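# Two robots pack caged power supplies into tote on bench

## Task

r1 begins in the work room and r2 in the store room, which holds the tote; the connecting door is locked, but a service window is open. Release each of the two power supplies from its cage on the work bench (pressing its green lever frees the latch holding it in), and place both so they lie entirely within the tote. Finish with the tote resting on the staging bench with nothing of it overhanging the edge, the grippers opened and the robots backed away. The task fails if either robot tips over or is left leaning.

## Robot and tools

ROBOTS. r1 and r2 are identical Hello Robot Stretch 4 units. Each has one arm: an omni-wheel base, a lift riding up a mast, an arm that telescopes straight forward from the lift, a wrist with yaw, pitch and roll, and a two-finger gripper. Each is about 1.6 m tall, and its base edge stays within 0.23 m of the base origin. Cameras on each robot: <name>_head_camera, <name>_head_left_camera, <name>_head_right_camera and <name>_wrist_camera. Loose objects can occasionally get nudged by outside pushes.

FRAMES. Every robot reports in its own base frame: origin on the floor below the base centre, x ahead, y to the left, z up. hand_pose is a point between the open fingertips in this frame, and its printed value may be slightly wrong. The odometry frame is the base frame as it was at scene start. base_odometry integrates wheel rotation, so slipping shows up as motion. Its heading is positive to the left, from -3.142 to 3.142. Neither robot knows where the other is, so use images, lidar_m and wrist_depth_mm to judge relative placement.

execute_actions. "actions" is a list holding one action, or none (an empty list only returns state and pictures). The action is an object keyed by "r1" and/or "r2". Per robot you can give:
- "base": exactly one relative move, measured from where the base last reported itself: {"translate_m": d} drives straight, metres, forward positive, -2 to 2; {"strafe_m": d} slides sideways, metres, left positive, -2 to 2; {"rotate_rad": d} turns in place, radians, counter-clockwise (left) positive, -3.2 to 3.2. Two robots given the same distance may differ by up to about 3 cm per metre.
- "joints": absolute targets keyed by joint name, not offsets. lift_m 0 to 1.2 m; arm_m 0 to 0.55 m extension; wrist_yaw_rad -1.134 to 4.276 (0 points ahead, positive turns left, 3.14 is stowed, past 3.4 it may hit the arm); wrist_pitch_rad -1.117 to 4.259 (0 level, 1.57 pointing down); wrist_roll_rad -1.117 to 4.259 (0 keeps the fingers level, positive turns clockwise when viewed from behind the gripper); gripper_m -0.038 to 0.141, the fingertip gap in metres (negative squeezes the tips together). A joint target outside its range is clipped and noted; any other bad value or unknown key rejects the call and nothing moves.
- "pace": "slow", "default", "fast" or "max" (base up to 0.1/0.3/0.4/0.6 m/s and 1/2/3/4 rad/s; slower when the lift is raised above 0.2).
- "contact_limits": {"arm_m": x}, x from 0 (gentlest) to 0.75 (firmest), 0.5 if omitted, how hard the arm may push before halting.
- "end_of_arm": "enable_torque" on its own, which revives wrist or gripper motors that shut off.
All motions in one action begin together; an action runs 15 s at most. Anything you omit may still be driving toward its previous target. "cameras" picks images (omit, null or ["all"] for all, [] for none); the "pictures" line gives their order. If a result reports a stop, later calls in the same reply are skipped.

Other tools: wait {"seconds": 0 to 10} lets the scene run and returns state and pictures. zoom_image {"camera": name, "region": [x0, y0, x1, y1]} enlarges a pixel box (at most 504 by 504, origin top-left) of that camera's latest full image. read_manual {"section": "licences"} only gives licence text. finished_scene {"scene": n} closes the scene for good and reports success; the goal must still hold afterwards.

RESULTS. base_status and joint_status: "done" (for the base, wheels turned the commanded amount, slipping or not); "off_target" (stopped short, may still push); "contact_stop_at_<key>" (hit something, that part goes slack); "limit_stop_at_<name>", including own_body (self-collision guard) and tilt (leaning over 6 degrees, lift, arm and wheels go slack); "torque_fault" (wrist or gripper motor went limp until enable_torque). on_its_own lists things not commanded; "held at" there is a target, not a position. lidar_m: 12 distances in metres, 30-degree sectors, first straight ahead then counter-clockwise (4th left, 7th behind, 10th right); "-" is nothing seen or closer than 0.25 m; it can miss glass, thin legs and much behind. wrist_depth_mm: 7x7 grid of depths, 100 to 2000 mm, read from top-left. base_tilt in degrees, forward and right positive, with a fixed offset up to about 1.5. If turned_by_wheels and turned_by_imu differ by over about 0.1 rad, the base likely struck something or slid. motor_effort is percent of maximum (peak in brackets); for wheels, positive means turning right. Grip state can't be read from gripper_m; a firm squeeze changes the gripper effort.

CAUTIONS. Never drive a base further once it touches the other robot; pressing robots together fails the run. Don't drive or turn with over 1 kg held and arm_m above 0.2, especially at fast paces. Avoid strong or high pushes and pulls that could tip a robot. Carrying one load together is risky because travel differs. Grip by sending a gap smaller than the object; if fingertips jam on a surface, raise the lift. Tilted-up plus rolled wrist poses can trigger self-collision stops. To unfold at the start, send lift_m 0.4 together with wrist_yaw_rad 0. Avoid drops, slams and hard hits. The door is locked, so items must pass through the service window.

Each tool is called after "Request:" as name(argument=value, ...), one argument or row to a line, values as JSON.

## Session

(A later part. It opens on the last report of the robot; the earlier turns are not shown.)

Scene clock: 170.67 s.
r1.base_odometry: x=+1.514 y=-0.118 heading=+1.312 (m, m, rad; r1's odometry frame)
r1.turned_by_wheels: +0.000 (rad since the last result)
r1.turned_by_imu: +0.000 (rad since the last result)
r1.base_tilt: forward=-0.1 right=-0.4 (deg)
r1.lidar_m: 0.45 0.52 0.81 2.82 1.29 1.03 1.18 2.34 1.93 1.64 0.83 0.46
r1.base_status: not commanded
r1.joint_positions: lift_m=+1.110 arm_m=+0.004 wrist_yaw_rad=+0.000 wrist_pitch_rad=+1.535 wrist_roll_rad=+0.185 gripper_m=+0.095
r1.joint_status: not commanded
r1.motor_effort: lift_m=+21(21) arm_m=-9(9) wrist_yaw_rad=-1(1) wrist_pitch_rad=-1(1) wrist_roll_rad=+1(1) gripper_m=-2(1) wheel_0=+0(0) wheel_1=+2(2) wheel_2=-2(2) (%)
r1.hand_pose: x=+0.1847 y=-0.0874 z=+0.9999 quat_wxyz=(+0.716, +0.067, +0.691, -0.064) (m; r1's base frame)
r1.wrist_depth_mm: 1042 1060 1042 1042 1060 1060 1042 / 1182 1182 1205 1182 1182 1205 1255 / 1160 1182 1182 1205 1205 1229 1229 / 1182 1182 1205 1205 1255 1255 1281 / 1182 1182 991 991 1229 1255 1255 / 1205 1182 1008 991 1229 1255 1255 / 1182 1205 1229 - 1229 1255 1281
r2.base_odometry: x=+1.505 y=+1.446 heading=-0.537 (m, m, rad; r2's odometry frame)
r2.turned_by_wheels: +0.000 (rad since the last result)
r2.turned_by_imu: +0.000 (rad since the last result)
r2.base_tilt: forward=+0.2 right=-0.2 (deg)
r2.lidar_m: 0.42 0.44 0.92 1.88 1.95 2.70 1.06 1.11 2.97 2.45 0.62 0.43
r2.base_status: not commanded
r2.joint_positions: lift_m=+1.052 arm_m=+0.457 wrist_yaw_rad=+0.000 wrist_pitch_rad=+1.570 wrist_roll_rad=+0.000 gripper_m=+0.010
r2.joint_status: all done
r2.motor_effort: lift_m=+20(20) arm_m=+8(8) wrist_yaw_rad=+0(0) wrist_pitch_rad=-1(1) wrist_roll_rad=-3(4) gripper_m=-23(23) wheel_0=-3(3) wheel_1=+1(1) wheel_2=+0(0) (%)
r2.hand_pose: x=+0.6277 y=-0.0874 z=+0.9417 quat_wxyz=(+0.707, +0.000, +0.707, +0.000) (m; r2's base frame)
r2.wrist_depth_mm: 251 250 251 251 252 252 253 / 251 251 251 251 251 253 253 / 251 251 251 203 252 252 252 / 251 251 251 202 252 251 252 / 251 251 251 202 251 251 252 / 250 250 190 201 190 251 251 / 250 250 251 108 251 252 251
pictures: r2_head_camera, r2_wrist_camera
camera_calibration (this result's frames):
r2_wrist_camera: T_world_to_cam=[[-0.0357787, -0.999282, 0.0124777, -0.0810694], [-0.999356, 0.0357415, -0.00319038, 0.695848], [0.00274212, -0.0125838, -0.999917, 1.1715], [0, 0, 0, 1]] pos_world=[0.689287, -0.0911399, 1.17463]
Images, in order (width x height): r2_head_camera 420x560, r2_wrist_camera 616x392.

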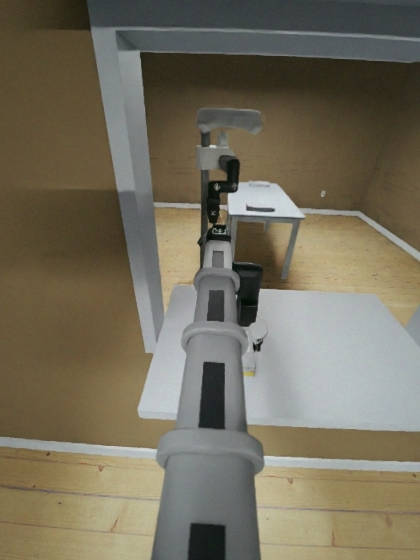

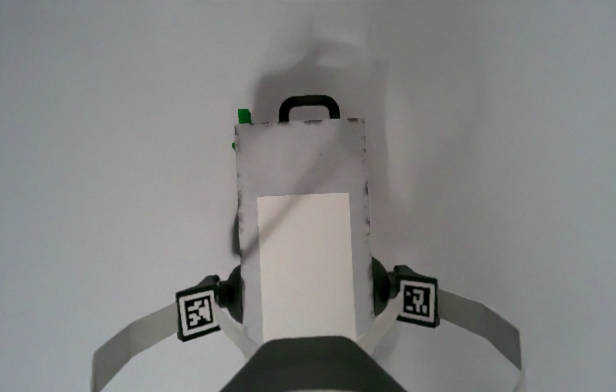

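Request:
execute_actions(
  actions=[
    {"r2":{"joints":{"lift_m":1.08,"arm_m":0.002}}},
  ],
  cameras=[],
)

Request:
execute_actions(
  actions=[
    {"r2":{"base":{"strafe_m":0.2}}},
  ],
  cameras=[],
)

Request:
execute_actions(
  actions=[
    {"r2":{"base":{"translate_m":-1.82}}},
  ],
  cameras=[],
)

Request:
execute_actions(
  actions=[
    {"r2":{"base":{"rotate_rad":-1.557}}},
  ],
  cameras=["r2_wrist_camera","r2_head_camera"],
)

Scene clock: 173.23 s.
r1.base_odometry: x=+1.514 y=-0.118 heading=+1.312 (m, m, rad; r1's odometry frame)
r1.turned_by_wheels: +0.000 (rad since the last result)
r1.turned_by_imu: +0.000 (rad since the last result)
r1.base_tilt: forward=-0.1 right=-0.3 (deg)
r1.lidar_m: 0.42 0.49 0.82 2.83 1.26 1.03 1.15 2.36 1.92 1.64 0.83 0.44
r1.base_status: not commanded
r1.joint_positions: lift_m=+1.110 arm_m=+0.004 wrist_yaw_rad=+0.000 wrist_pitch_rad=+1.535 wrist_roll_rad=+0.185 gripper_m=+0.095
r1.joint_status: not commanded
r1.motor_effort: lift_m=+21(21) arm_m=-9(9) wrist_yaw_rad=+0(1) wrist_pitch_rad=-2(1) wrist_roll_rad=+0(1) gripper_m=-1(0) wheel_0=+0(0) wheel_1=+2(2) wheel_2=-2(2) (%)
r1.hand_pose: x=+0.1847 y=-0.0874 z=+0.9999 quat_wxyz=(+0.716, +0.067, +0.691, -0.064) (m; r1's base frame)
r1.wrist_depth_mm: 1025 1060 1042 1060 1042 1060 1025 / 1160 1160 1182 1182 1205 1229 1255 / 1182 1160 1182 1205 1205 1229 1255 / 1205 1205 1182 1205 1229 1229 1255 / 1160 1182 991 991 1205 1229 1281 / 1205 1182 1008 1008 1229 1255 1281 / 1229 1182 1205 - 1229 1229 1281
r2.base_odometry: x=+1.505 y=+1.446 heading=-0.537 (m, m, rad; r2's odometry frame)
r2.turned_by_wheels: +0.000 (rad since the last result)
r2.turned_by_imu: +0.001 (rad since the last result)
r2.base_tilt: forward=+0.1 right=-0.2 (deg)
r2.lidar_m: 0.25 0.42 0.95 1.88 1.94 2.69 1.09 1.10 2.94 2.51 0.63 0.26
r2.base_status: not commanded
r2.joint_positions: lift_m=+1.079 arm_m=+0.003 wrist_yaw_rad=+0.000 wrist_pitch_rad=+1.571 wrist_roll_rad=+0.000 gripper_m=+0.010
r2.joint_status: all done
r2.motor_effort: lift_m=+26(27) arm_m=-8(11) wrist_yaw_rad=+1(1) wrist_pitch_rad=-2(3) wrist_roll_rad=-3(1) gripper_m=-24(23) wheel_0=-3(3) wheel_1=+1(1) wheel_2=+0(1) (%)
r2.hand_pose: x=+0.1743 y=-0.0874 z=+0.9692 quat_wxyz=(+0.707, +0.000, +0.707, +0.000) (m; r2's base frame)
r2.wrist_depth_mm: 854 866 878 904 931 960 991 / 1160 1182 1182 1182 1182 1182 1182 / 1182 1182 1160 203 1182 1182 1182 / 1182 1160 1160 202 1182 1160 1160 / 1160 1160 976 202 1182 1182 1160 / 1160 1138 190 202 187 1182 1160 / 1160 1182 1182 108 1160 1182 1182
pictures: none
No camera images: the call's "cameras" was empty. Leave "cameras" out to get every camera's image.

Scene clock: 175.17 s.
r1.base_odometry: x=+1.514 y=-0.118 heading=+1.312 (m, m, rad; r1's odometry frame)
r1.turned_by_wheels: +0.000 (rad since the last result)
r1.turned_by_imu: +0.000 (rad since the last result)
r1.base_tilt: forward=-0.1 right=-0.4 (deg)
r1.lidar_m: 0.45 0.51 0.80 2.82 1.27 1.02 1.17 2.36 1.93 1.68 0.86 0.45
r1.base_status: not commanded
r1.joint_positions: lift_m=+1.110 arm_m=+0.004 wrist_yaw_rad=+0.000 wrist_pitch_rad=+1.535 wrist_roll_rad=+0.185 gripper_m=+0.095
r1.joint_status: not commanded
r1.motor_effort: lift_m=+21(21) arm_m=-9(9) wrist_yaw_rad=-1(0) wrist_pitch_rad=-2(1) wrist_roll_rad=-2(0) gripper_m=-2(0) wheel_0=+0(1) wheel_1=+2(1) wheel_2=-2(2) (%)
r1.hand_pose: x=+0.1847 y=-0.0874 z=+0.9999 quat_wxyz=(+0.716, +0.067, +0.691, -0.064) (m; r1's base frame)
r1.wrist_depth_mm: 1042 1060 1042 1060 1042 1042 1042 / 1182 1182 1182 1182 1205 1255 1229 / 1160 1182 1182 1205 1229 1205 1308 / 1182 1182 1182 1229 1229 1205 1255 / 1182 1205 991 991 1205 1255 1255 / 1182 1205 1008 1025 1229 1229 1255 / 1205 1205 1205 - 1229 1255 1255
r2.base_odometry: x=+1.607 y=+1.618 heading=-0.537 (m, m, rad; r2's odometry frame)
r2.turned_by_wheels: +0.000 (rad since the last result)
r2.turned_by_imu: +0.001 (rad since the last result)
r2.base_tilt: forward=+0.1 right=-0.2 (deg)
r2.lidar_m: 0.25 0.65 0.92 1.67 1.75 2.42 1.30 1.12 3.14 2.47 0.60 0.26
r2.base_status: done
r2.joint_positions: lift_m=+1.080 arm_m=+0.003 wrist_yaw_rad=+0.000 wrist_pitch_rad=+1.570 wrist_roll_rad=+0.000 gripper_m=+0.010
r2.joint_status: not commanded
r2.motor_effort: lift_m=+25(25) arm_m=-8(8) wrist_yaw_rad=+0(1) wrist_pitch_rad=-2(2) wrist_roll_rad=-2(3) gripper_m=-23(24) wheel_0=-1(12) wheel_1=+0(10) wheel_2=+0(1) (%)
r2.hand_pose: x=+0.1744 y=-0.0874 z=+0.9692 quat_wxyz=(+0.707, +0.000, +0.707, +0.000) (m; r2's base frame)
r2.wrist_depth_mm: 854 866 878 904 931 946 976 / 1160 1182 1182 1182 1182 1160 1160 / 1182 1160 1182 203 1182 1160 1182 / 1160 1182 1160 202 1160 1182 1182 / 1182 1182 960 202 1182 1160 1182 / 1182 1182 198 201 190 1182 1182 / 1160 1160 1160 108 1182 1182 1182
pictures: none
No camera images: the call's "cameras" was empty. Leave "cameras" out to get every camera's image.

Scene clock: 182.70 s.
r1.base_odometry: x=+1.514 y=-0.118 heading=+1.312 (m, m, rad; r1's odometry frame)
r1.turned_by_wheels: +0.000 (rad since the last result)
r1.turned_by_imu: +0.001 (rad since the last result)
r1.base_tilt: forward=+0.0 right=-0.3 (deg)
r1.lidar_m: 0.45 0.51 0.82 2.83 1.26 1.03 1.16 2.36 1.94 1.62 0.84 0.45
r1.base_status: not commanded
r1.joint_positions: lift_m=+1.110 arm_m=+0.004 wrist_yaw_rad=+0.000 wrist_pitch_rad=+1.535 wrist_roll_rad=+0.185 gripper_m=+0.095
r1.joint_status: not commanded
r1.motor_effort: lift_m=+21(21) arm_m=-9(9) wrist_yaw_rad=-1(1) wrist_pitch_rad=-2(1) wrist_roll_rad=+1(0) gripper_m=+0(2) wheel_0=+1(0) wheel_1=+2(2) wheel_2=-2(2) (%)
r1.hand_pose: x=+0.1847 y=-0.0874 z=+0.9999 quat_wxyz=(+0.716, +0.067, +0.691, -0.064) (m; r1's base frame)
r1.wrist_depth_mm: 1025 1060 1025 1060 1025 1060 1025 / 1160 1160 1205 1205 1205 1229 1255 / 1160 1205 1229 1205 1205 1205 1255 / 1182 1205 1182 1229 1205 1229 1229 / 1182 1182 991 991 1205 1229 1281 / 1182 1182 1008 991 1229 1281 1255 / 1182 1205 1229 - 1255 1255 1255
r2.base_odometry: x=+0.044 y=+2.549 heading=-0.538 (m, m, rad; r2's odometry frame)
r2.turned_by_wheels: +0.000 (rad since the last result)
r2.turned_by_imu: -0.001 (rad since the last result)
r2.base_tilt: forward=+0.1 right=-0.2 (deg)
r2.lidar_m: 0.25 2.40 1.75 1.67 1.74 1.93 1.81 0.44 0.31 0.30 0.31 0.25
r2.base_status: done
r2.joint_positions: lift_m=+1.080 arm_m=+0.003 wrist_yaw_rad=+0.000 wrist_pitch_rad=+1.570 wrist_roll_rad=+0.000 gripper_m=+0.010
r2.joint_status: not commanded
r2.motor_effort: lift_m=+25(26) arm_m=-8(8) wrist_yaw_rad=+0(1) wrist_pitch_rad=-2(2) wrist_roll_rad=-1(2) gripper_m=-23(24) wheel_0=-4(8) wheel_1=-1(7) wheel_2=-1(9) (%)
r2.hand_pose: x=+0.1744 y=-0.0874 z=+0.9693 quat_wxyz=(+0.707, +0.000, +0.707, +0.000) (m; r2's base frame)
r2.wrist_depth_mm: 1182 1182 1182 1182 1182 433 436 / 1182 1182 1182 1182 1182 439 433 / 1160 1182 1182 202 1182 445 433 / 1160 1160 1160 202 1182 452 430 / 1160 1160 960 202 1160 1182 433 / 1182 1182 198 201 191 433 433 / 1160 1160 1160 108 1025 1160 433
pictures: none
No camera images: the call's "cameras" was empty. Leave "cameras" out to get every camera's image.

Scene clock: 185.13 s.
r1.base_odometry: x=+1.514 y=-0.118 heading=+1.312 (m, m, rad; r1's odometry frame)
r1.turned_by_wheels: +0.000 (rad since the last result)
r1.turned_by_imu: +0.000 (rad since the last result)
r1.base_tilt: forward=-0.1 right=-0.4 (deg)
r1.lidar_m: 0.46 0.51 0.81 2.82 1.27 1.04 1.17 2.34 1.94 1.64 0.82 0.45
r1.base_status: not commanded
r1.joint_positions: lift_m=+1.110 arm_m=+0.004 wrist_yaw_rad=+0.000 wrist_pitch_rad=+1.535 wrist_roll_rad=+0.185 gripper_m=+0.095
r1.joint_status: not commanded
r1.motor_effort: lift_m=+21(21) arm_m=-9(9) wrist_yaw_rad=-1(1) wrist_pitch_rad=-3(1) wrist_roll_rad=+0(2) gripper_m=-1(1) wheel_0=+1(1) wheel_1=+2(2) wheel_2=-2(2) (%)
r1.hand_pose: x=+0.1847 y=-0.0874 z=+0.9999 quat_wxyz=(+0.716, +0.067, +0.691, -0.064) (m; r1's base frame)
r1.wrist_depth_mm: 1042 1078 1060 1060 1042 1060 1042 / 1182 1160 1182 1205 1205 1205 1255 / 1205 1182 1182 1205 1205 1205 1229 / 1182 1182 1205 1229 1229 1255 1255 / 1182 1182 991 1008 1205 1255 1255 / 1182 1205 991 1025 1229 1255 1255 / 1182 1205 1205 - 1255 1281 1229
r2.base_odometry: x=+0.044 y=+2.549 heading=-2.094 (m, m, rad; r2's odometry frame)
r2.turned_by_wheels: -1.556 (rad since the last result)
r2.turned_by_imu: -1.569 (rad since the last result)
r2.base_tilt: forward=+0.1 right=-0.1 (deg)
r2.lidar_m: 0.25 0.30 0.46 2.20 2.34 1.73 1.66 1.76 1.94 1.84 0.43 0.25
r2.base_status: done
r2.joint_positions: lift_m=+1.080 arm_m=+0.003 wrist_yaw_rad=+0.000 wrist_pitch_rad=+1.570 wrist_roll_rad=+0.000 gripper_m=+0.010
r2.joint_status: not commanded
r2.motor_effort: lift_m=+24(25) arm_m=-7(8) wrist_yaw_rad=+1(0) wrist_pitch_rad=-1(1) wrist_roll_rad=+0(4) gripper_m=-23(25) wheel_0=+5(9) wheel_1=+3(7) wheel_2=+5(6) (%)
r2.hand_pose: x=+0.1744 y=-0.0874 z=+0.9693 quat_wxyz=(+0.707, +0.000, +0.707, +0.000) (m; r2's base frame)
r2.wrist_depth_mm: 433 433 433 433 436 436 433 / 430 433 430 433 433 436 436 / 946 991 433 203 1008 991 960 / 1182 1160 1182 202 1182 1182 1182 / 1182 1182 960 202 1160 1160 1182 / 1160 1160 190 201 190 1160 1182 / 1160 1160 1160 108 1160 1182 1182
pictures: r2_head_camera, r2_wrist_camera
camera_calibration (this result's frames):
r2_wrist_camera: T_world_to_cam=[[-0.0358719, -0.999278, 0.0124797, -0.0976173], [-0.999353, 0.0358354, -0.00313594, 0.242907], [0.00268646, -0.0125841, -0.999917, 1.20039], [0, 0, 0, 1]] pos_world=[0.236023, -0.0911457, 1.20227]
Images, in order (width x height): r2_head_camera 420x560, r2_wrist_camera 616x392.

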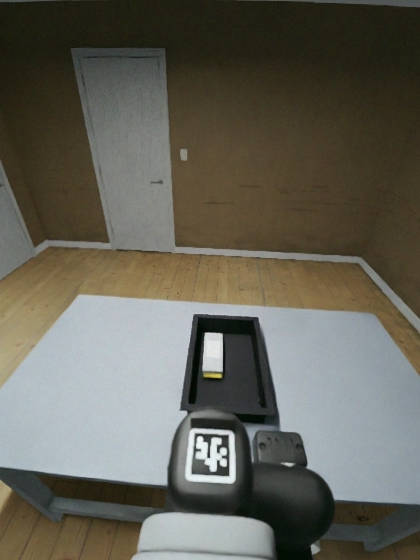

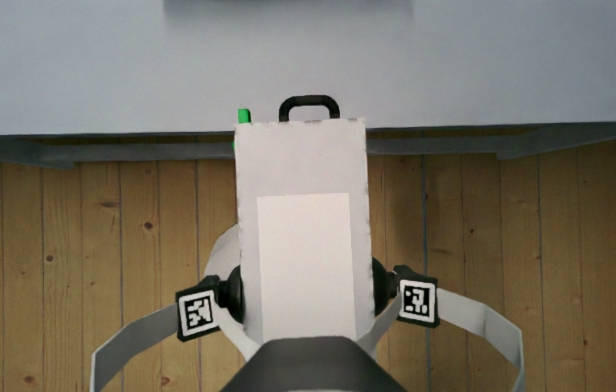

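Request:
execute_actions(
  actions=[
    {"r2":{"joints":{"lift_m":1.03,"arm_m":0.43}}},
  ],
  cameras=["r2_wrist_camera","r2_head_camera"],
)

Scene clock: 187.57 s.
r1.base_odometry: x=+1.514 y=-0.118 heading=+1.312 (m, m, rad; r1's odometry frame)
r1.turned_by_wheels: +0.000 (rad since the last result)
r1.turned_by_imu: +0.000 (rad since the last result)
r1.base_tilt: forward=+0.0 right=-0.3 (deg)
r1.lidar_m: 0.44 0.52 0.83 2.83 1.27 1.02 1.17 2.35 1.93 1.63 0.82 0.45
r1.base_status: not commanded
r1.joint_positions: lift_m=+1.110 arm_m=+0.004 wrist_yaw_rad=+0.000 wrist_pitch_rad=+1.535 wrist_roll_rad=+0.185 gripper_m=+0.095
r1.joint_status: not commanded
r1.motor_effort: lift_m=+21(21) arm_m=-9(9) wrist_yaw_rad=+0(1) wrist_pitch_rad=-1(3) wrist_roll_rad=+0(2) gripper_m=-1(1) wheel_0=+1(0) wheel_1=+2(2) wheel_2=-2(2) (%)
r1.hand_pose: x=+0.1847 y=-0.0874 z=+0.9999 quat_wxyz=(+0.716, +0.067, +0.691, -0.064) (m; r1's base frame)
r1.wrist_depth_mm: 1025 1060 1042 1078 1078 1060 1060 / 1138 1160 1182 1205 1229 1229 1229 / 1160 1205 1182 1205 1205 1205 1229 / 1182 1160 1229 1229 1229 1255 1255 / 1182 1205 1008 1008 1229 1255 1281 / 1205 1182 991 1008 1229 1229 1229 / 1182 1205 1205 - 1281 1255 1308
r2.base_odometry: x=+0.044 y=+2.549 heading=-2.094 (m, m, rad; r2's odometry frame)
r2.turned_by_wheels: +0.000 (rad since the last result)
r2.turned_by_imu: +0.001 (rad since the last result)
r2.base_tilt: forward=+0.1 right=-0.2 (deg)
r2.lidar_m: 0.30 0.32 0.45 2.24 2.35 1.75 1.65 1.77 1.93 1.83 0.43 0.31
r2.base_status: not commanded
r2.joint_positions: lift_m=+1.030 arm_m=+0.429 wrist_yaw_rad=+0.000 wrist_pitch_rad=+1.570 wrist_roll_rad=+0.000 gripper_m=+0.010
r2.joint_status: all done
r2.motor_effort: lift_m=+20(23) arm_m=+8(4) wrist_yaw_rad=-1(1) wrist_pitch_rad=+0(4) wrist_roll_rad=-2(2) gripper_m=-23(25) wheel_0=+5(5) wheel_1=+3(3) wheel_2=+5(5) (%)
r2.hand_pose: x=+0.5998 y=-0.0874 z=+0.9197 quat_wxyz=(+0.707, +0.000, +0.707, +0.000) (m; r2's base frame)
r2.wrist_depth_mm: 379 338 338 379 332 382 384 / 379 332 338 377 343 382 382 / 379 327 338 203 306 379 382 / 379 322 338 202 314 379 382 / 379 317 375 202 293 379 382 / 377 291 189 202 190 379 379 / 377 291 343 108 291 379 379
pictures: r2_head_camera, r2_wrist_camera
camera_calibration (this result's frames):
r2_wrist_camera: T_world_to_cam=[[-0.0352752, -0.9993, 0.01247, -0.0820907], [-0.999373, 0.0352352, -0.00341257, 0.668024], [0.0029708, -0.0125825, -0.999916, 1.14941], [0, 0, 0, 1]] pos_world=[0.661294, -0.0911086, 1.15262]
Images, in order (width x height): r2_head_camera 420x560, r2_wrist_camera 616x392.

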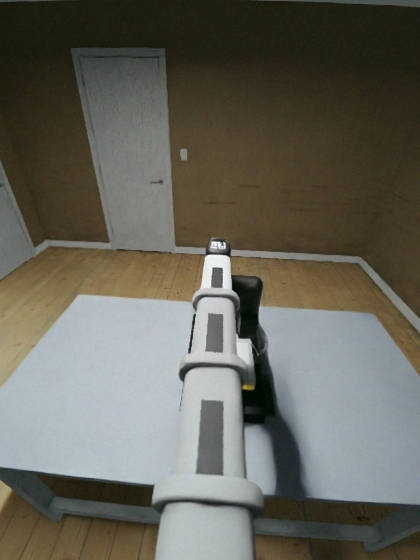

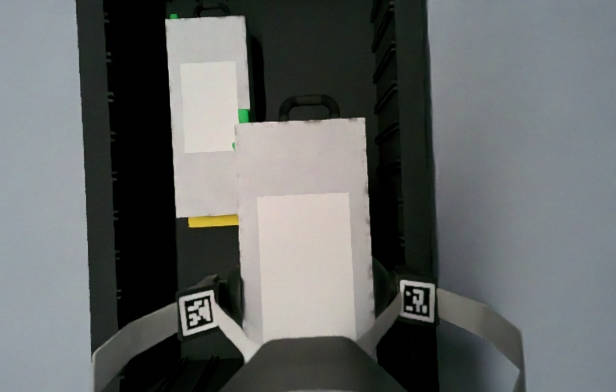

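Request:
zoom_image(
  camera="r2_wrist_camera",
  region=[60, 190, 300, 392],
)

Request:
zoom_image(
  camera="r2_head_camera",
  region=[170, 300, 310, 440],
)

Region (60, 190, 300, 392) of r2_wrist_camera's 616x392 image, scaled by 2.100; it fills the top 424 rows of this view, and the rest is white.

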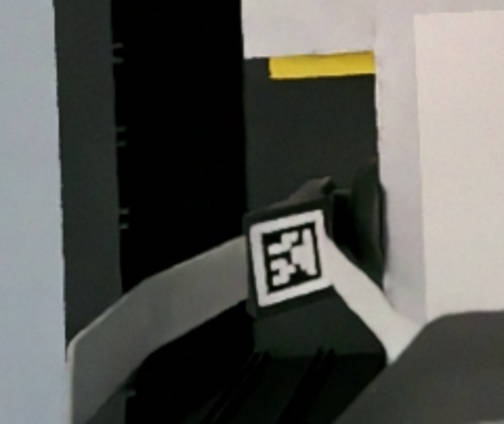

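Region (170, 300, 310, 440) of r2_head_camera's 420x560 image, scaled by 3.600, with more detail than that image has.

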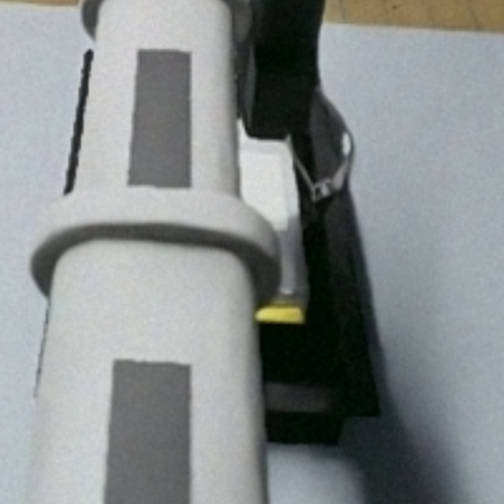

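Request:
execute_actions(
  actions=[
    {"r2":{"base":{"strafe_m":0.007},"joints":{"lift_m":0.96},"pace":"slow"}},
  ],
  cameras=["r2_wrist_camera"],
)

Scene clock: 189.67 s.
r1.base_odometry: x=+1.514 y=-0.118 heading=+1.312 (m, m, rad; r1's odometry frame)
r1.turned_by_wheels: +0.000 (rad since the last result)
r1.turned_by_imu: +0.000 (rad since the last result)
r1.base_tilt: forward=+0.0 right=-0.4 (deg)
r1.lidar_m: 0.45 0.50 0.80 2.82 1.29 1.02 1.17 2.33 1.94 1.65 0.83 0.47
r1.base_status: not commanded
r1.joint_positions: lift_m=+1.110 arm_m=+0.004 wrist_yaw_rad=+0.000 wrist_pitch_rad=+1.535 wrist_roll_rad=+0.185 gripper_m=+0.095
r1.joint_status: not commanded
r1.motor_effort: lift_m=+22(21) arm_m=-9(9) wrist_yaw_rad=-1(2) wrist_pitch_rad=-1(2) wrist_roll_rad=+0(1) gripper_m=+0(2) wheel_0=+1(1) wheel_1=+2(2) wheel_2=-2(2) (%)
r1.hand_pose: x=+0.1847 y=-0.0874 z=+0.9999 quat_wxyz=(+0.716, +0.067, +0.691, -0.064) (m; r1's base frame)
r1.wrist_depth_mm: 1060 1042 1060 1060 1025 1060 1025 / 1160 1160 1160 1182 1205 1229 1229 / 1182 1160 1205 1205 1229 1255 1255 / 1182 1182 1205 1229 1229 1255 1255 / 1160 1182 1008 1008 1229 1229 1255 / 1160 1182 1008 1008 1229 1229 1281 / 1182 1182 1205 - 1255 1281 1281
r2.base_odometry: x=+0.050 y=+2.546 heading=-2.094 (m, m, rad; r2's odometry frame)
r2.turned_by_wheels: +0.000 (rad since the last result)
r2.turned_by_imu: +0.000 (rad since the last result)
r2.base_tilt: forward=+0.1 right=-0.2 (deg)
r2.lidar_m: 0.29 0.31 0.46 2.22 2.32 1.75 1.65 1.76 1.95 1.85 0.44 0.33
r2.base_status: done
r2.joint_positions: lift_m=+0.960 arm_m=+0.429 wrist_yaw_rad=+0.000 wrist_pitch_rad=+1.570 wrist_roll_rad=+0.000 gripper_m=+0.010
r2.joint_status: all done
r2.motor_effort: lift_m=+19(19) arm_m=+8(7) wrist_yaw_rad=-1(1) wrist_pitch_rad=-1(0) wrist_roll_rad=-6(3) gripper_m=-23(24) wheel_0=-5(5) wheel_1=+3(6) wheel_2=+0(2) (%)
r2.hand_pose: x=+0.5998 y=-0.0874 z=+0.8497 quat_wxyz=(+0.707, +0.000, +0.707, +0.000) (m; r2's base frame)
r2.wrist_depth_mm: 224 268 268 309 307 312 312 / 233 268 268 310 309 312 312 / 232 274 268 203 294 310 310 / 229 271 268 202 300 310 312 / 227 304 307 202 264 310 312 / 225 266 190 201 187 224 310 / 224 276 307 108 290 224 310
pictures: r2_wrist_camera
camera_calibration (this result's frames):
r2_wrist_camera: T_world_to_cam=[[-0.0352741, -0.9993, 0.0124725, -0.0812214], [-0.999373, 0.035235, -0.00334181, 0.667707], [0.0029, -0.0125825, -0.999917, 1.07948], [0, 0, 0, 1]] pos_world=[0.661294, -0.0911086, 1.08263]
Images, in order (width x height): r2_wrist_camera 616x392.

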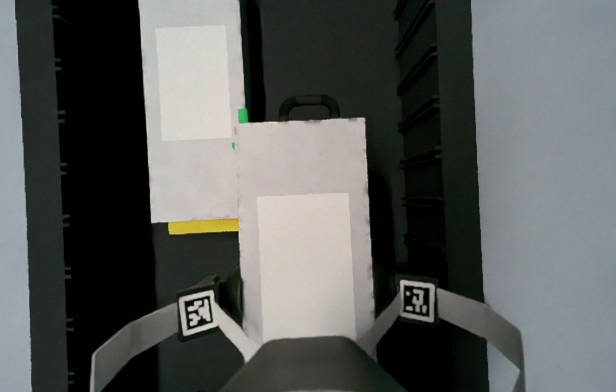

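Request:
execute_actions(
  actions=[
    {"r2":{"base":{"strafe_m":-0.005},"pace":"slow"}},
  ],
  cameras=[],
)

Request:
execute_actions(
  actions=[
    {"r2":{"joints":{"lift_m":0.903},"pace":"slow"}},
  ],
  cameras=["r2_wrist_camera"],
)

Scene clock: 190.53 s.
r1.base_odometry: x=+1.514 y=-0.118 heading=+1.312 (m, m, rad; r1's odometry frame)
r1.turned_by_wheels: +0.000 (rad since the last result)
r1.turned_by_imu: +0.000 (rad since the last result)
r1.base_tilt: forward=-0.1 right=-0.4 (deg)
r1.lidar_m: 0.44 0.50 0.79 2.82 1.28 1.02 1.15 2.36 1.93 1.66 0.85 0.47
r1.base_status: not commanded
r1.joint_positions: lift_m=+1.110 arm_m=+0.004 wrist_yaw_rad=+0.000 wrist_pitch_rad=+1.535 wrist_roll_rad=+0.185 gripper_m=+0.095
r1.joint_status: not commanded
r1.motor_effort: lift_m=+21(21) arm_m=-9(9) wrist_yaw_rad=-1(2) wrist_pitch_rad=-2(2) wrist_roll_rad=-2(1) gripper_m=-1(0) wheel_0=+1(1) wheel_1=+2(2) wheel_2=-2(2) (%)
r1.hand_pose: x=+0.1847 y=-0.0874 z=+0.9999 quat_wxyz=(+0.716, +0.067, +0.691, -0.064) (m; r1's base frame)
r1.wrist_depth_mm: 1042 1042 1060 1025 1025 1042 1025 / 1160 1182 1182 1205 1229 1229 1229 / 1182 1160 1205 1229 1205 1255 1255 / 1205 1160 1160 1182 1205 1229 1255 / 1182 1205 991 1008 1229 1229 1255 / 1182 1160 1008 1025 1255 1255 1255 / 1205 1205 1229 - 1229 1255 1255
r2.base_odometry: x=+0.046 y=+2.549 heading=-2.094 (m, m, rad; r2's odometry frame)
r2.turned_by_wheels: +0.000 (rad since the last result)
r2.turned_by_imu: +0.001 (rad since the last result)
r2.base_tilt: forward=+0.2 right=-0.2 (deg)
r2.lidar_m: 0.28 0.30 0.46 2.24 2.36 1.73 1.68 1.78 1.91 1.82 0.41 0.32
r2.base_status: done
r2.joint_positions: lift_m=+0.960 arm_m=+0.429 wrist_yaw_rad=+0.000 wrist_pitch_rad=+1.570 wrist_roll_rad=+0.000 gripper_m=+0.010
r2.joint_status: not commanded
r2.motor_effort: lift_m=+19(20) arm_m=+8(8) wrist_yaw_rad=-1(1) wrist_pitch_rad=+0(0) wrist_roll_rad=-1(3) gripper_m=-23(22) wheel_0=+6(7) wheel_1=-2(5) wheel_2=+0(2) (%)
r2.hand_pose: x=+0.5998 y=-0.0874 z=+0.8497 quat_wxyz=(+0.707, +0.000, +0.707, +0.000) (m; r2's base frame)
r2.wrist_depth_mm: 233 271 270 310 293 312 312 / 229 270 268 309 306 310 312 / 227 268 268 203 277 310 312 / 224 268 267 202 283 310 312 / 234 306 307 202 257 310 312 / 231 274 198 201 187 224 310 / 230 282 307 108 274 224 310
pictures: none
No camera images: the call's "cameras" was empty. Leave "cameras" out to get every camera's image.

Scene clock: 191.90 s.
r1.base_odometry: x=+1.514 y=-0.118 heading=+1.312 (m, m, rad; r1's odometry frame)
r1.turned_by_wheels: +0.000 (rad since the last result)
r1.turned_by_imu: +0.000 (rad since the last result)
r1.base_tilt: forward=+0.0 right=-0.3 (deg)
r1.lidar_m: 0.44 0.51 0.82 2.81 1.29 1.03 1.16 2.37 1.93 1.64 0.86 0.45
r1.base_status: not commanded
r1.joint_positions: lift_m=+1.110 arm_m=+0.004 wrist_yaw_rad=+0.000 wrist_pitch_rad=+1.535 wrist_roll_rad=+0.185 gripper_m=+0.095
r1.joint_status: not commanded
r1.motor_effort: lift_m=+21(21) arm_m=-9(9) wrist_yaw_rad=-2(0) wrist_pitch_rad=-3(2) wrist_roll_rad=-2(0) gripper_m=-2(0) wheel_0=+1(0) wheel_1=+2(2) wheel_2=-2(2) (%)
r1.hand_pose: x=+0.1847 y=-0.0874 z=+0.9999 quat_wxyz=(+0.716, +0.067, +0.691, -0.064) (m; r1's base frame)
r1.wrist_depth_mm: 1025 1025 1042 1042 1042 1060 1042 / 1182 1182 1182 1205 1205 1205 1229 / 1182 1182 1205 1229 1229 1255 1255 / 1160 1182 1205 1182 1205 1255 1255 / 1182 1205 991 1008 1255 1255 1255 / 1205 1160 991 1008 1255 1255 1255 / 1182 1182 1205 - 1255 1255 1308
r2.base_odometry: x=+0.046 y=+2.549 heading=-2.094 (m, m, rad; r2's odometry frame)
r2.turned_by_wheels: +0.000 (rad since the last result)
r2.turned_by_imu: +0.000 (rad since the last result)
r2.base_tilt: forward=+0.1 right=-0.2 (deg)
r2.lidar_m: 0.29 0.31 0.44 2.23 2.34 1.74 1.66 1.77 1.93 1.84 0.45 0.29
r2.base_status: not commanded
r2.joint_positions: lift_m=+0.903 arm_m=+0.429 wrist_yaw_rad=+0.000 wrist_pitch_rad=+1.570 wrist_roll_rad=+0.000 gripper_m=+0.010
r2.joint_status: all done
r2.motor_effort: lift_m=+20(21) arm_m=+8(8) wrist_yaw_rad=-1(1) wrist_pitch_rad=-1(1) wrist_roll_rad=-3(1) gripper_m=-24(23) wheel_0=+6(6) wheel_1=-2(2) wheel_2=+0(0) (%)
r2.hand_pose: x=+0.5998 y=-0.0874 z=+0.7927 quat_wxyz=(+0.707, +0.000, +0.707, +0.000) (m; r2's base frame)
r2.wrist_depth_mm: 220 212 219 253 253 167 255 / 219 212 212 252 253 167 255 / 216 212 212 203 252 167 255 / 213 212 212 202 252 167 255 / 212 251 252 202 252 167 255 / 211 251 198 201 187 166 254 / 209 251 251 108 252 173 254
pictures: r2_wrist_camera
camera_calibration (this result's frames):
r2_wrist_camera: T_world_to_cam=[[-0.0352736, -0.9993, 0.0124743, -0.0805125], [-0.999374, 0.0352351, -0.00329201, 0.667467], [0.00285017, -0.0125826, -0.999917, 1.02251], [0, 0, 0, 1]] pos_world=[0.661294, -0.0911086, 1.02562]
Images, in order (width x height): r2_wrist_camera 616x392.

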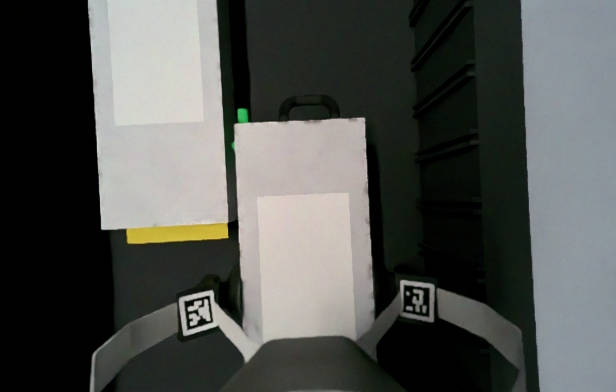

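Request:
execute_actions(
  actions=[
    {"r2":{"joints":{"lift_m":0.902,"gripper_m":0.083}}},
  ],
  cameras=["r2_wrist_camera"],
)

Request:
execute_actions(
  actions=[
    {"r2":{"joints":{"lift_m":1.01}}},
  ],
  cameras=["r2_wrist_camera"],
)

Request:
execute_actions(
  actions=[
    {"r2":{"joints":{"arm_m":0.002},"base":{"translate_m":-0.3},"pace":"fast"}},
  ],
  cameras=["r2_head_camera"],
)

Scene clock: 193.57 s.
r1.base_odometry: x=+1.514 y=-0.118 heading=+1.312 (m, m, rad; r1's odometry frame)
r1.turned_by_wheels: +0.000 (rad since the last result)
r1.turned_by_imu: +0.000 (rad since the last result)
r1.base_tilt: forward=-0.1 right=-0.3 (deg)
r1.lidar_m: 0.45 0.52 0.79 2.82 1.30 1.04 1.14 2.36 1.94 1.66 0.83 0.46
r1.base_status: not commanded
r1.joint_positions: lift_m=+1.110 arm_m=+0.004 wrist_yaw_rad=+0.000 wrist_pitch_rad=+1.535 wrist_roll_rad=+0.185 gripper_m=+0.095
r1.joint_status: not commanded
r1.motor_effort: lift_m=+21(21) arm_m=-9(9) wrist_yaw_rad=-1(1) wrist_pitch_rad=-3(0) wrist_roll_rad=-2(0) gripper_m=+0(0) wheel_0=+0(1) wheel_1=+2(2) wheel_2=-2(2) (%)
r1.hand_pose: x=+0.1847 y=-0.0874 z=+0.9999 quat_wxyz=(+0.716, +0.067, +0.691, -0.064) (m; r1's base frame)
r1.wrist_depth_mm: 1025 1060 1060 1042 1042 1060 1060 / 1160 1160 1182 1182 1182 1205 1205 / 1160 1182 1205 1205 1229 1229 1255 / 1182 1205 1182 1205 1229 1205 1255 / 1182 1182 991 1025 1229 1255 1255 / 1182 1182 1025 991 1229 1255 1255 / 1182 1205 1205 - 1255 1255 1255
r2.base_odometry: x=+0.046 y=+2.549 heading=-2.094 (m, m, rad; r2's odometry frame)
r2.turned_by_wheels: +0.000 (rad since the last result)
r2.turned_by_imu: +0.000 (rad since the last result)
r2.base_tilt: forward=+0.1 right=-0.2 (deg)
r2.lidar_m: 0.28 0.32 0.44 2.23 2.38 1.73 1.67 1.75 1.91 1.83 0.44 0.31
r2.base_status: not commanded
r2.joint_positions: lift_m=+0.902 arm_m=+0.429 wrist_yaw_rad=+0.000 wrist_pitch_rad=+1.571 wrist_roll_rad=+0.000 gripper_m=+0.083
r2.joint_status: all done
r2.motor_effort: lift_m=+19(21) arm_m=+8(8) wrist_yaw_rad=+0(1) wrist_pitch_rad=-2(6) wrist_roll_rad=-2(2) gripper_m=-4(21) wheel_0=+6(6) wheel_1=-2(2) wheel_2=+0(0) (%)
r2.hand_pose: x=+0.5996 y=-0.0874 z=+0.7917 quat_wxyz=(+0.707, +0.000, +0.707, +0.000) (m; r2's base frame)
r2.wrist_depth_mm: 221 213 221 254 253 169 257 / 219 213 213 253 254 170 256 / 216 213 213 213 253 168 257 / 214 213 213 213 253 168 256 / 213 252 231 213 234 167 255 / 211 252 198 213 202 167 255 / 210 251 252 108 252 167 256
pictures: r2_wrist_camera
camera_calibration (this result's frames):
r2_wrist_camera: T_world_to_cam=[[-0.0357544, -0.999283, 0.0124901, -0.0802288], [-0.999358, 0.0357214, -0.00284824, 0.666982], [0.00240003, -0.0125839, -0.999918, 1.0218], [0, 0, 0, 1]] pos_world=[0.661233, -0.0911387, 1.02461]
Images, in order (width x height): r2_wrist_camera 616x392.

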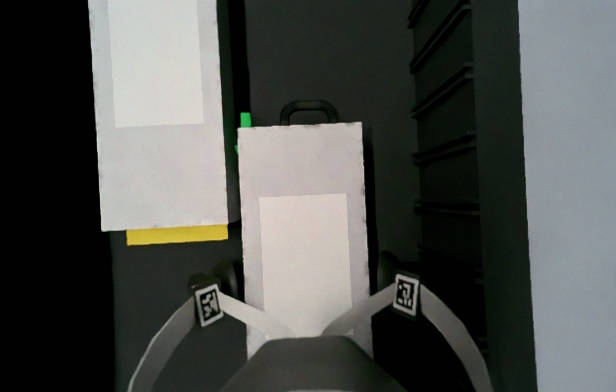

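Scene clock: 195.07 s.
r1.base_odometry: x=+1.514 y=-0.118 heading=+1.312 (m, m, rad; r1's odometry frame)
r1.turned_by_wheels: +0.000 (rad since the last result)
r1.turned_by_imu: +0.000 (rad since the last result)
r1.base_tilt: forward=-0.1 right=-0.3 (deg)
r1.lidar_m: 0.45 0.52 0.81 2.83 1.26 1.01 1.16 2.35 1.93 1.64 0.83 0.45
r1.base_status: not commanded
r1.joint_positions: lift_m=+1.110 arm_m=+0.004 wrist_yaw_rad=+0.000 wrist_pitch_rad=+1.535 wrist_roll_rad=+0.185 gripper_m=+0.095
r1.joint_status: not commanded
r1.motor_effort: lift_m=+21(21) arm_m=-9(9) wrist_yaw_rad=-1(0) wrist_pitch_rad=-1(2) wrist_roll_rad=-2(1) gripper_m=-2(0) wheel_0=+0(1) wheel_1=+2(2) wheel_2=-2(2) (%)
r1.hand_pose: x=+0.1847 y=-0.0874 z=+0.9999 quat_wxyz=(+0.716, +0.067, +0.691, -0.064) (m; r1's base frame)
r1.wrist_depth_mm: 1042 1060 1060 1042 1025 1078 1042 / 1160 1160 1182 1229 1205 1205 1255 / 1160 1182 1205 1229 1205 1205 1281 / 1205 1182 1205 1205 1229 1255 1281 / 1182 1182 991 1008 1205 1255 1255 / 1205 1182 991 1008 1229 1255 1281 / 1182 1182 1205 - 1255 1281 1255
r2.base_odometry: x=+0.046 y=+2.549 heading=-2.094 (m, m, rad; r2's odometry frame)
r2.turned_by_wheels: +0.000 (rad since the last result)
r2.turned_by_imu: +0.000 (rad since the last result)
r2.base_tilt: forward=+0.2 right=-0.2 (deg)
r2.lidar_m: 0.28 0.31 0.47 2.20 2.37 1.71 1.68 1.77 1.91 1.84 0.43 0.31
r2.base_status: not commanded
r2.joint_positions: lift_m=+1.010 arm_m=+0.429 wrist_yaw_rad=+0.000 wrist_pitch_rad=+1.570 wrist_roll_rad=+0.000 gripper_m=+0.083
r2.joint_status: all done
r2.motor_effort: lift_m=+22(23) arm_m=+8(8) wrist_yaw_rad=+0(1) wrist_pitch_rad=-2(2) wrist_roll_rad=-1(1) gripper_m=-1(2) wheel_0=+6(6) wheel_1=-2(2) wheel_2=+0(0) (%)
r2.hand_pose: x=+0.5996 y=-0.0874 z=+0.8995 quat_wxyz=(+0.707, +0.000, +0.707, +0.000) (m; r2's base frame)
r2.wrist_depth_mm: 362 320 320 359 340 364 364 / 362 320 320 362 303 364 364 / 362 319 320 359 309 364 364 / 362 320 319 319 319 364 364 / 359 317 357 319 286 364 364 / 359 306 198 319 202 364 362 / 357 273 357 108 303 364 362
pictures: r2_wrist_camera
camera_calibration (this result's frames):
r2_wrist_camera: T_world_to_cam=[[-0.0357551, -0.999283, 0.0124874, -0.0815716], [-0.999358, 0.0357212, -0.00292436, 0.667382], [0.0024762, -0.0125839, -0.999918, 1.12955], [0, 0, 0, 1]] pos_world=[0.66124, -0.0911387, 1.13242]
Images, in order (width x height): r2_wrist_camera 616x392.

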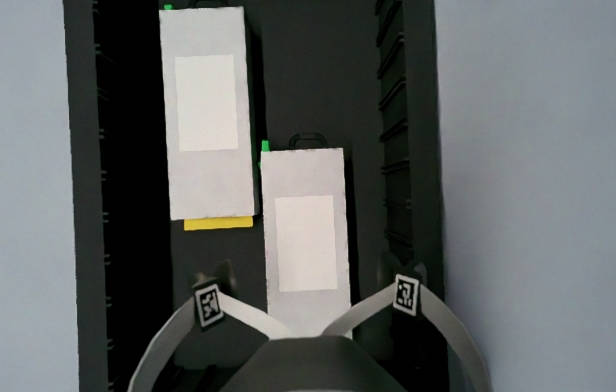

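Scene clock: 197.37 s.
r1.base_odometry: x=+1.514 y=-0.118 heading=+1.312 (m, m, rad; r1's odometry frame)
r1.turned_by_wheels: +0.000 (rad since the last result)
r1.turned_by_imu: +0.000 (rad since the last result)
r1.base_tilt: forward=-0.1 right=-0.3 (deg)
r1.lidar_m: 0.46 0.53 0.81 2.83 1.28 1.02 1.16 2.36 1.95 1.65 0.85 0.45
r1.base_status: not commanded
r1.joint_positions: lift_m=+1.110 arm_m=+0.004 wrist_yaw_rad=+0.000 wrist_pitch_rad=+1.535 wrist_roll_rad=+0.185 gripper_m=+0.095
r1.joint_status: not commanded
r1.motor_effort: lift_m=+21(21) arm_m=-9(9) wrist_yaw_rad=-1(0) wrist_pitch_rad=-2(2) wrist_roll_rad=-1(2) gripper_m=-2(1) wheel_0=+0(0) wheel_1=+2(2) wheel_2=-2(2) (%)
r1.hand_pose: x=+0.1847 y=-0.0874 z=+0.9999 quat_wxyz=(+0.716, +0.067, +0.691, -0.064) (m; r1's base frame)
r1.wrist_depth_mm: 1042 1098 1042 1060 1042 1060 1042 / 1160 1182 1205 1205 1205 1229 1255 / 1160 1182 1160 1182 1182 1255 1255 / 1182 1182 1205 1205 1229 1229 1281 / 1182 1160 1008 1008 1229 1205 1255 / 1205 1182 1008 1008 1205 1281 1281 / 1182 1205 1229 - 1229 1229 1281
r2.base_odometry: x=+0.195 y=+2.808 heading=-2.094 (m, m, rad; r2's odometry frame)
r2.turned_by_wheels: +0.000 (rad since the last result)
r2.turned_by_imu: +0.000 (rad since the last result)
r2.base_tilt: forward=+0.1 right=-0.2 (deg)
r2.lidar_m: 0.59 0.64 0.87 2.26 1.93 1.45 1.37 1.46 1.92 1.84 0.87 0.63
r2.base_status: done
r2.joint_positions: lift_m=+1.010 arm_m=+0.003 wrist_yaw_rad=+0.000 wrist_pitch_rad=+1.570 wrist_roll_rad=+0.000 gripper_m=+0.083
r2.joint_status: all done
r2.motor_effort: lift_m=+22(22) arm_m=-8(10) wrist_yaw_rad=+1(1) wrist_pitch_rad=-1(1) wrist_roll_rad=-1(3) gripper_m=-2(2) wheel_0=-4(9) wheel_1=-3(7) wheel_2=+2(13) (%)
r2.hand_pose: x=+0.1744 y=-0.0874 z=+0.8995 quat_wxyz=(+0.707, +0.000, +0.707, +0.000) (m; r2's base frame)
r2.wrist_depth_mm: 976 1098 1098 1098 1118 1118 1118 / 1098 1118 1098 1118 1118 1118 1098 / 1118 1098 1098 1098 1118 1118 1118 / 1118 1098 1118 1098 1098 1098 1118 / 1098 1098 904 904 1098 1098 1098 / 1098 1098 198 891 202 1118 1118 / 1098 1098 1098 108 1118 1118 1098
pictures: r2_head_camera
Images, in order (width x height): r2_head_camera 420x560.

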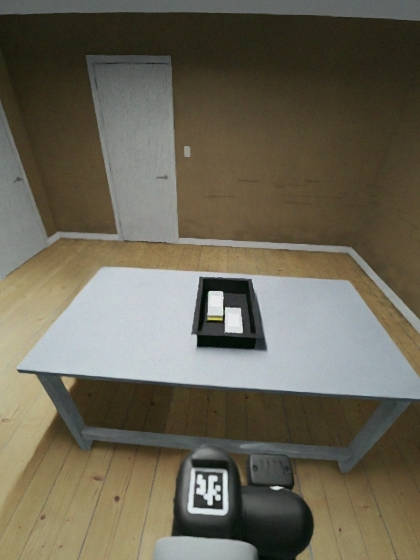

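Request:
finished_scene(
  scene=1,
)

The scene is finished: the task was done.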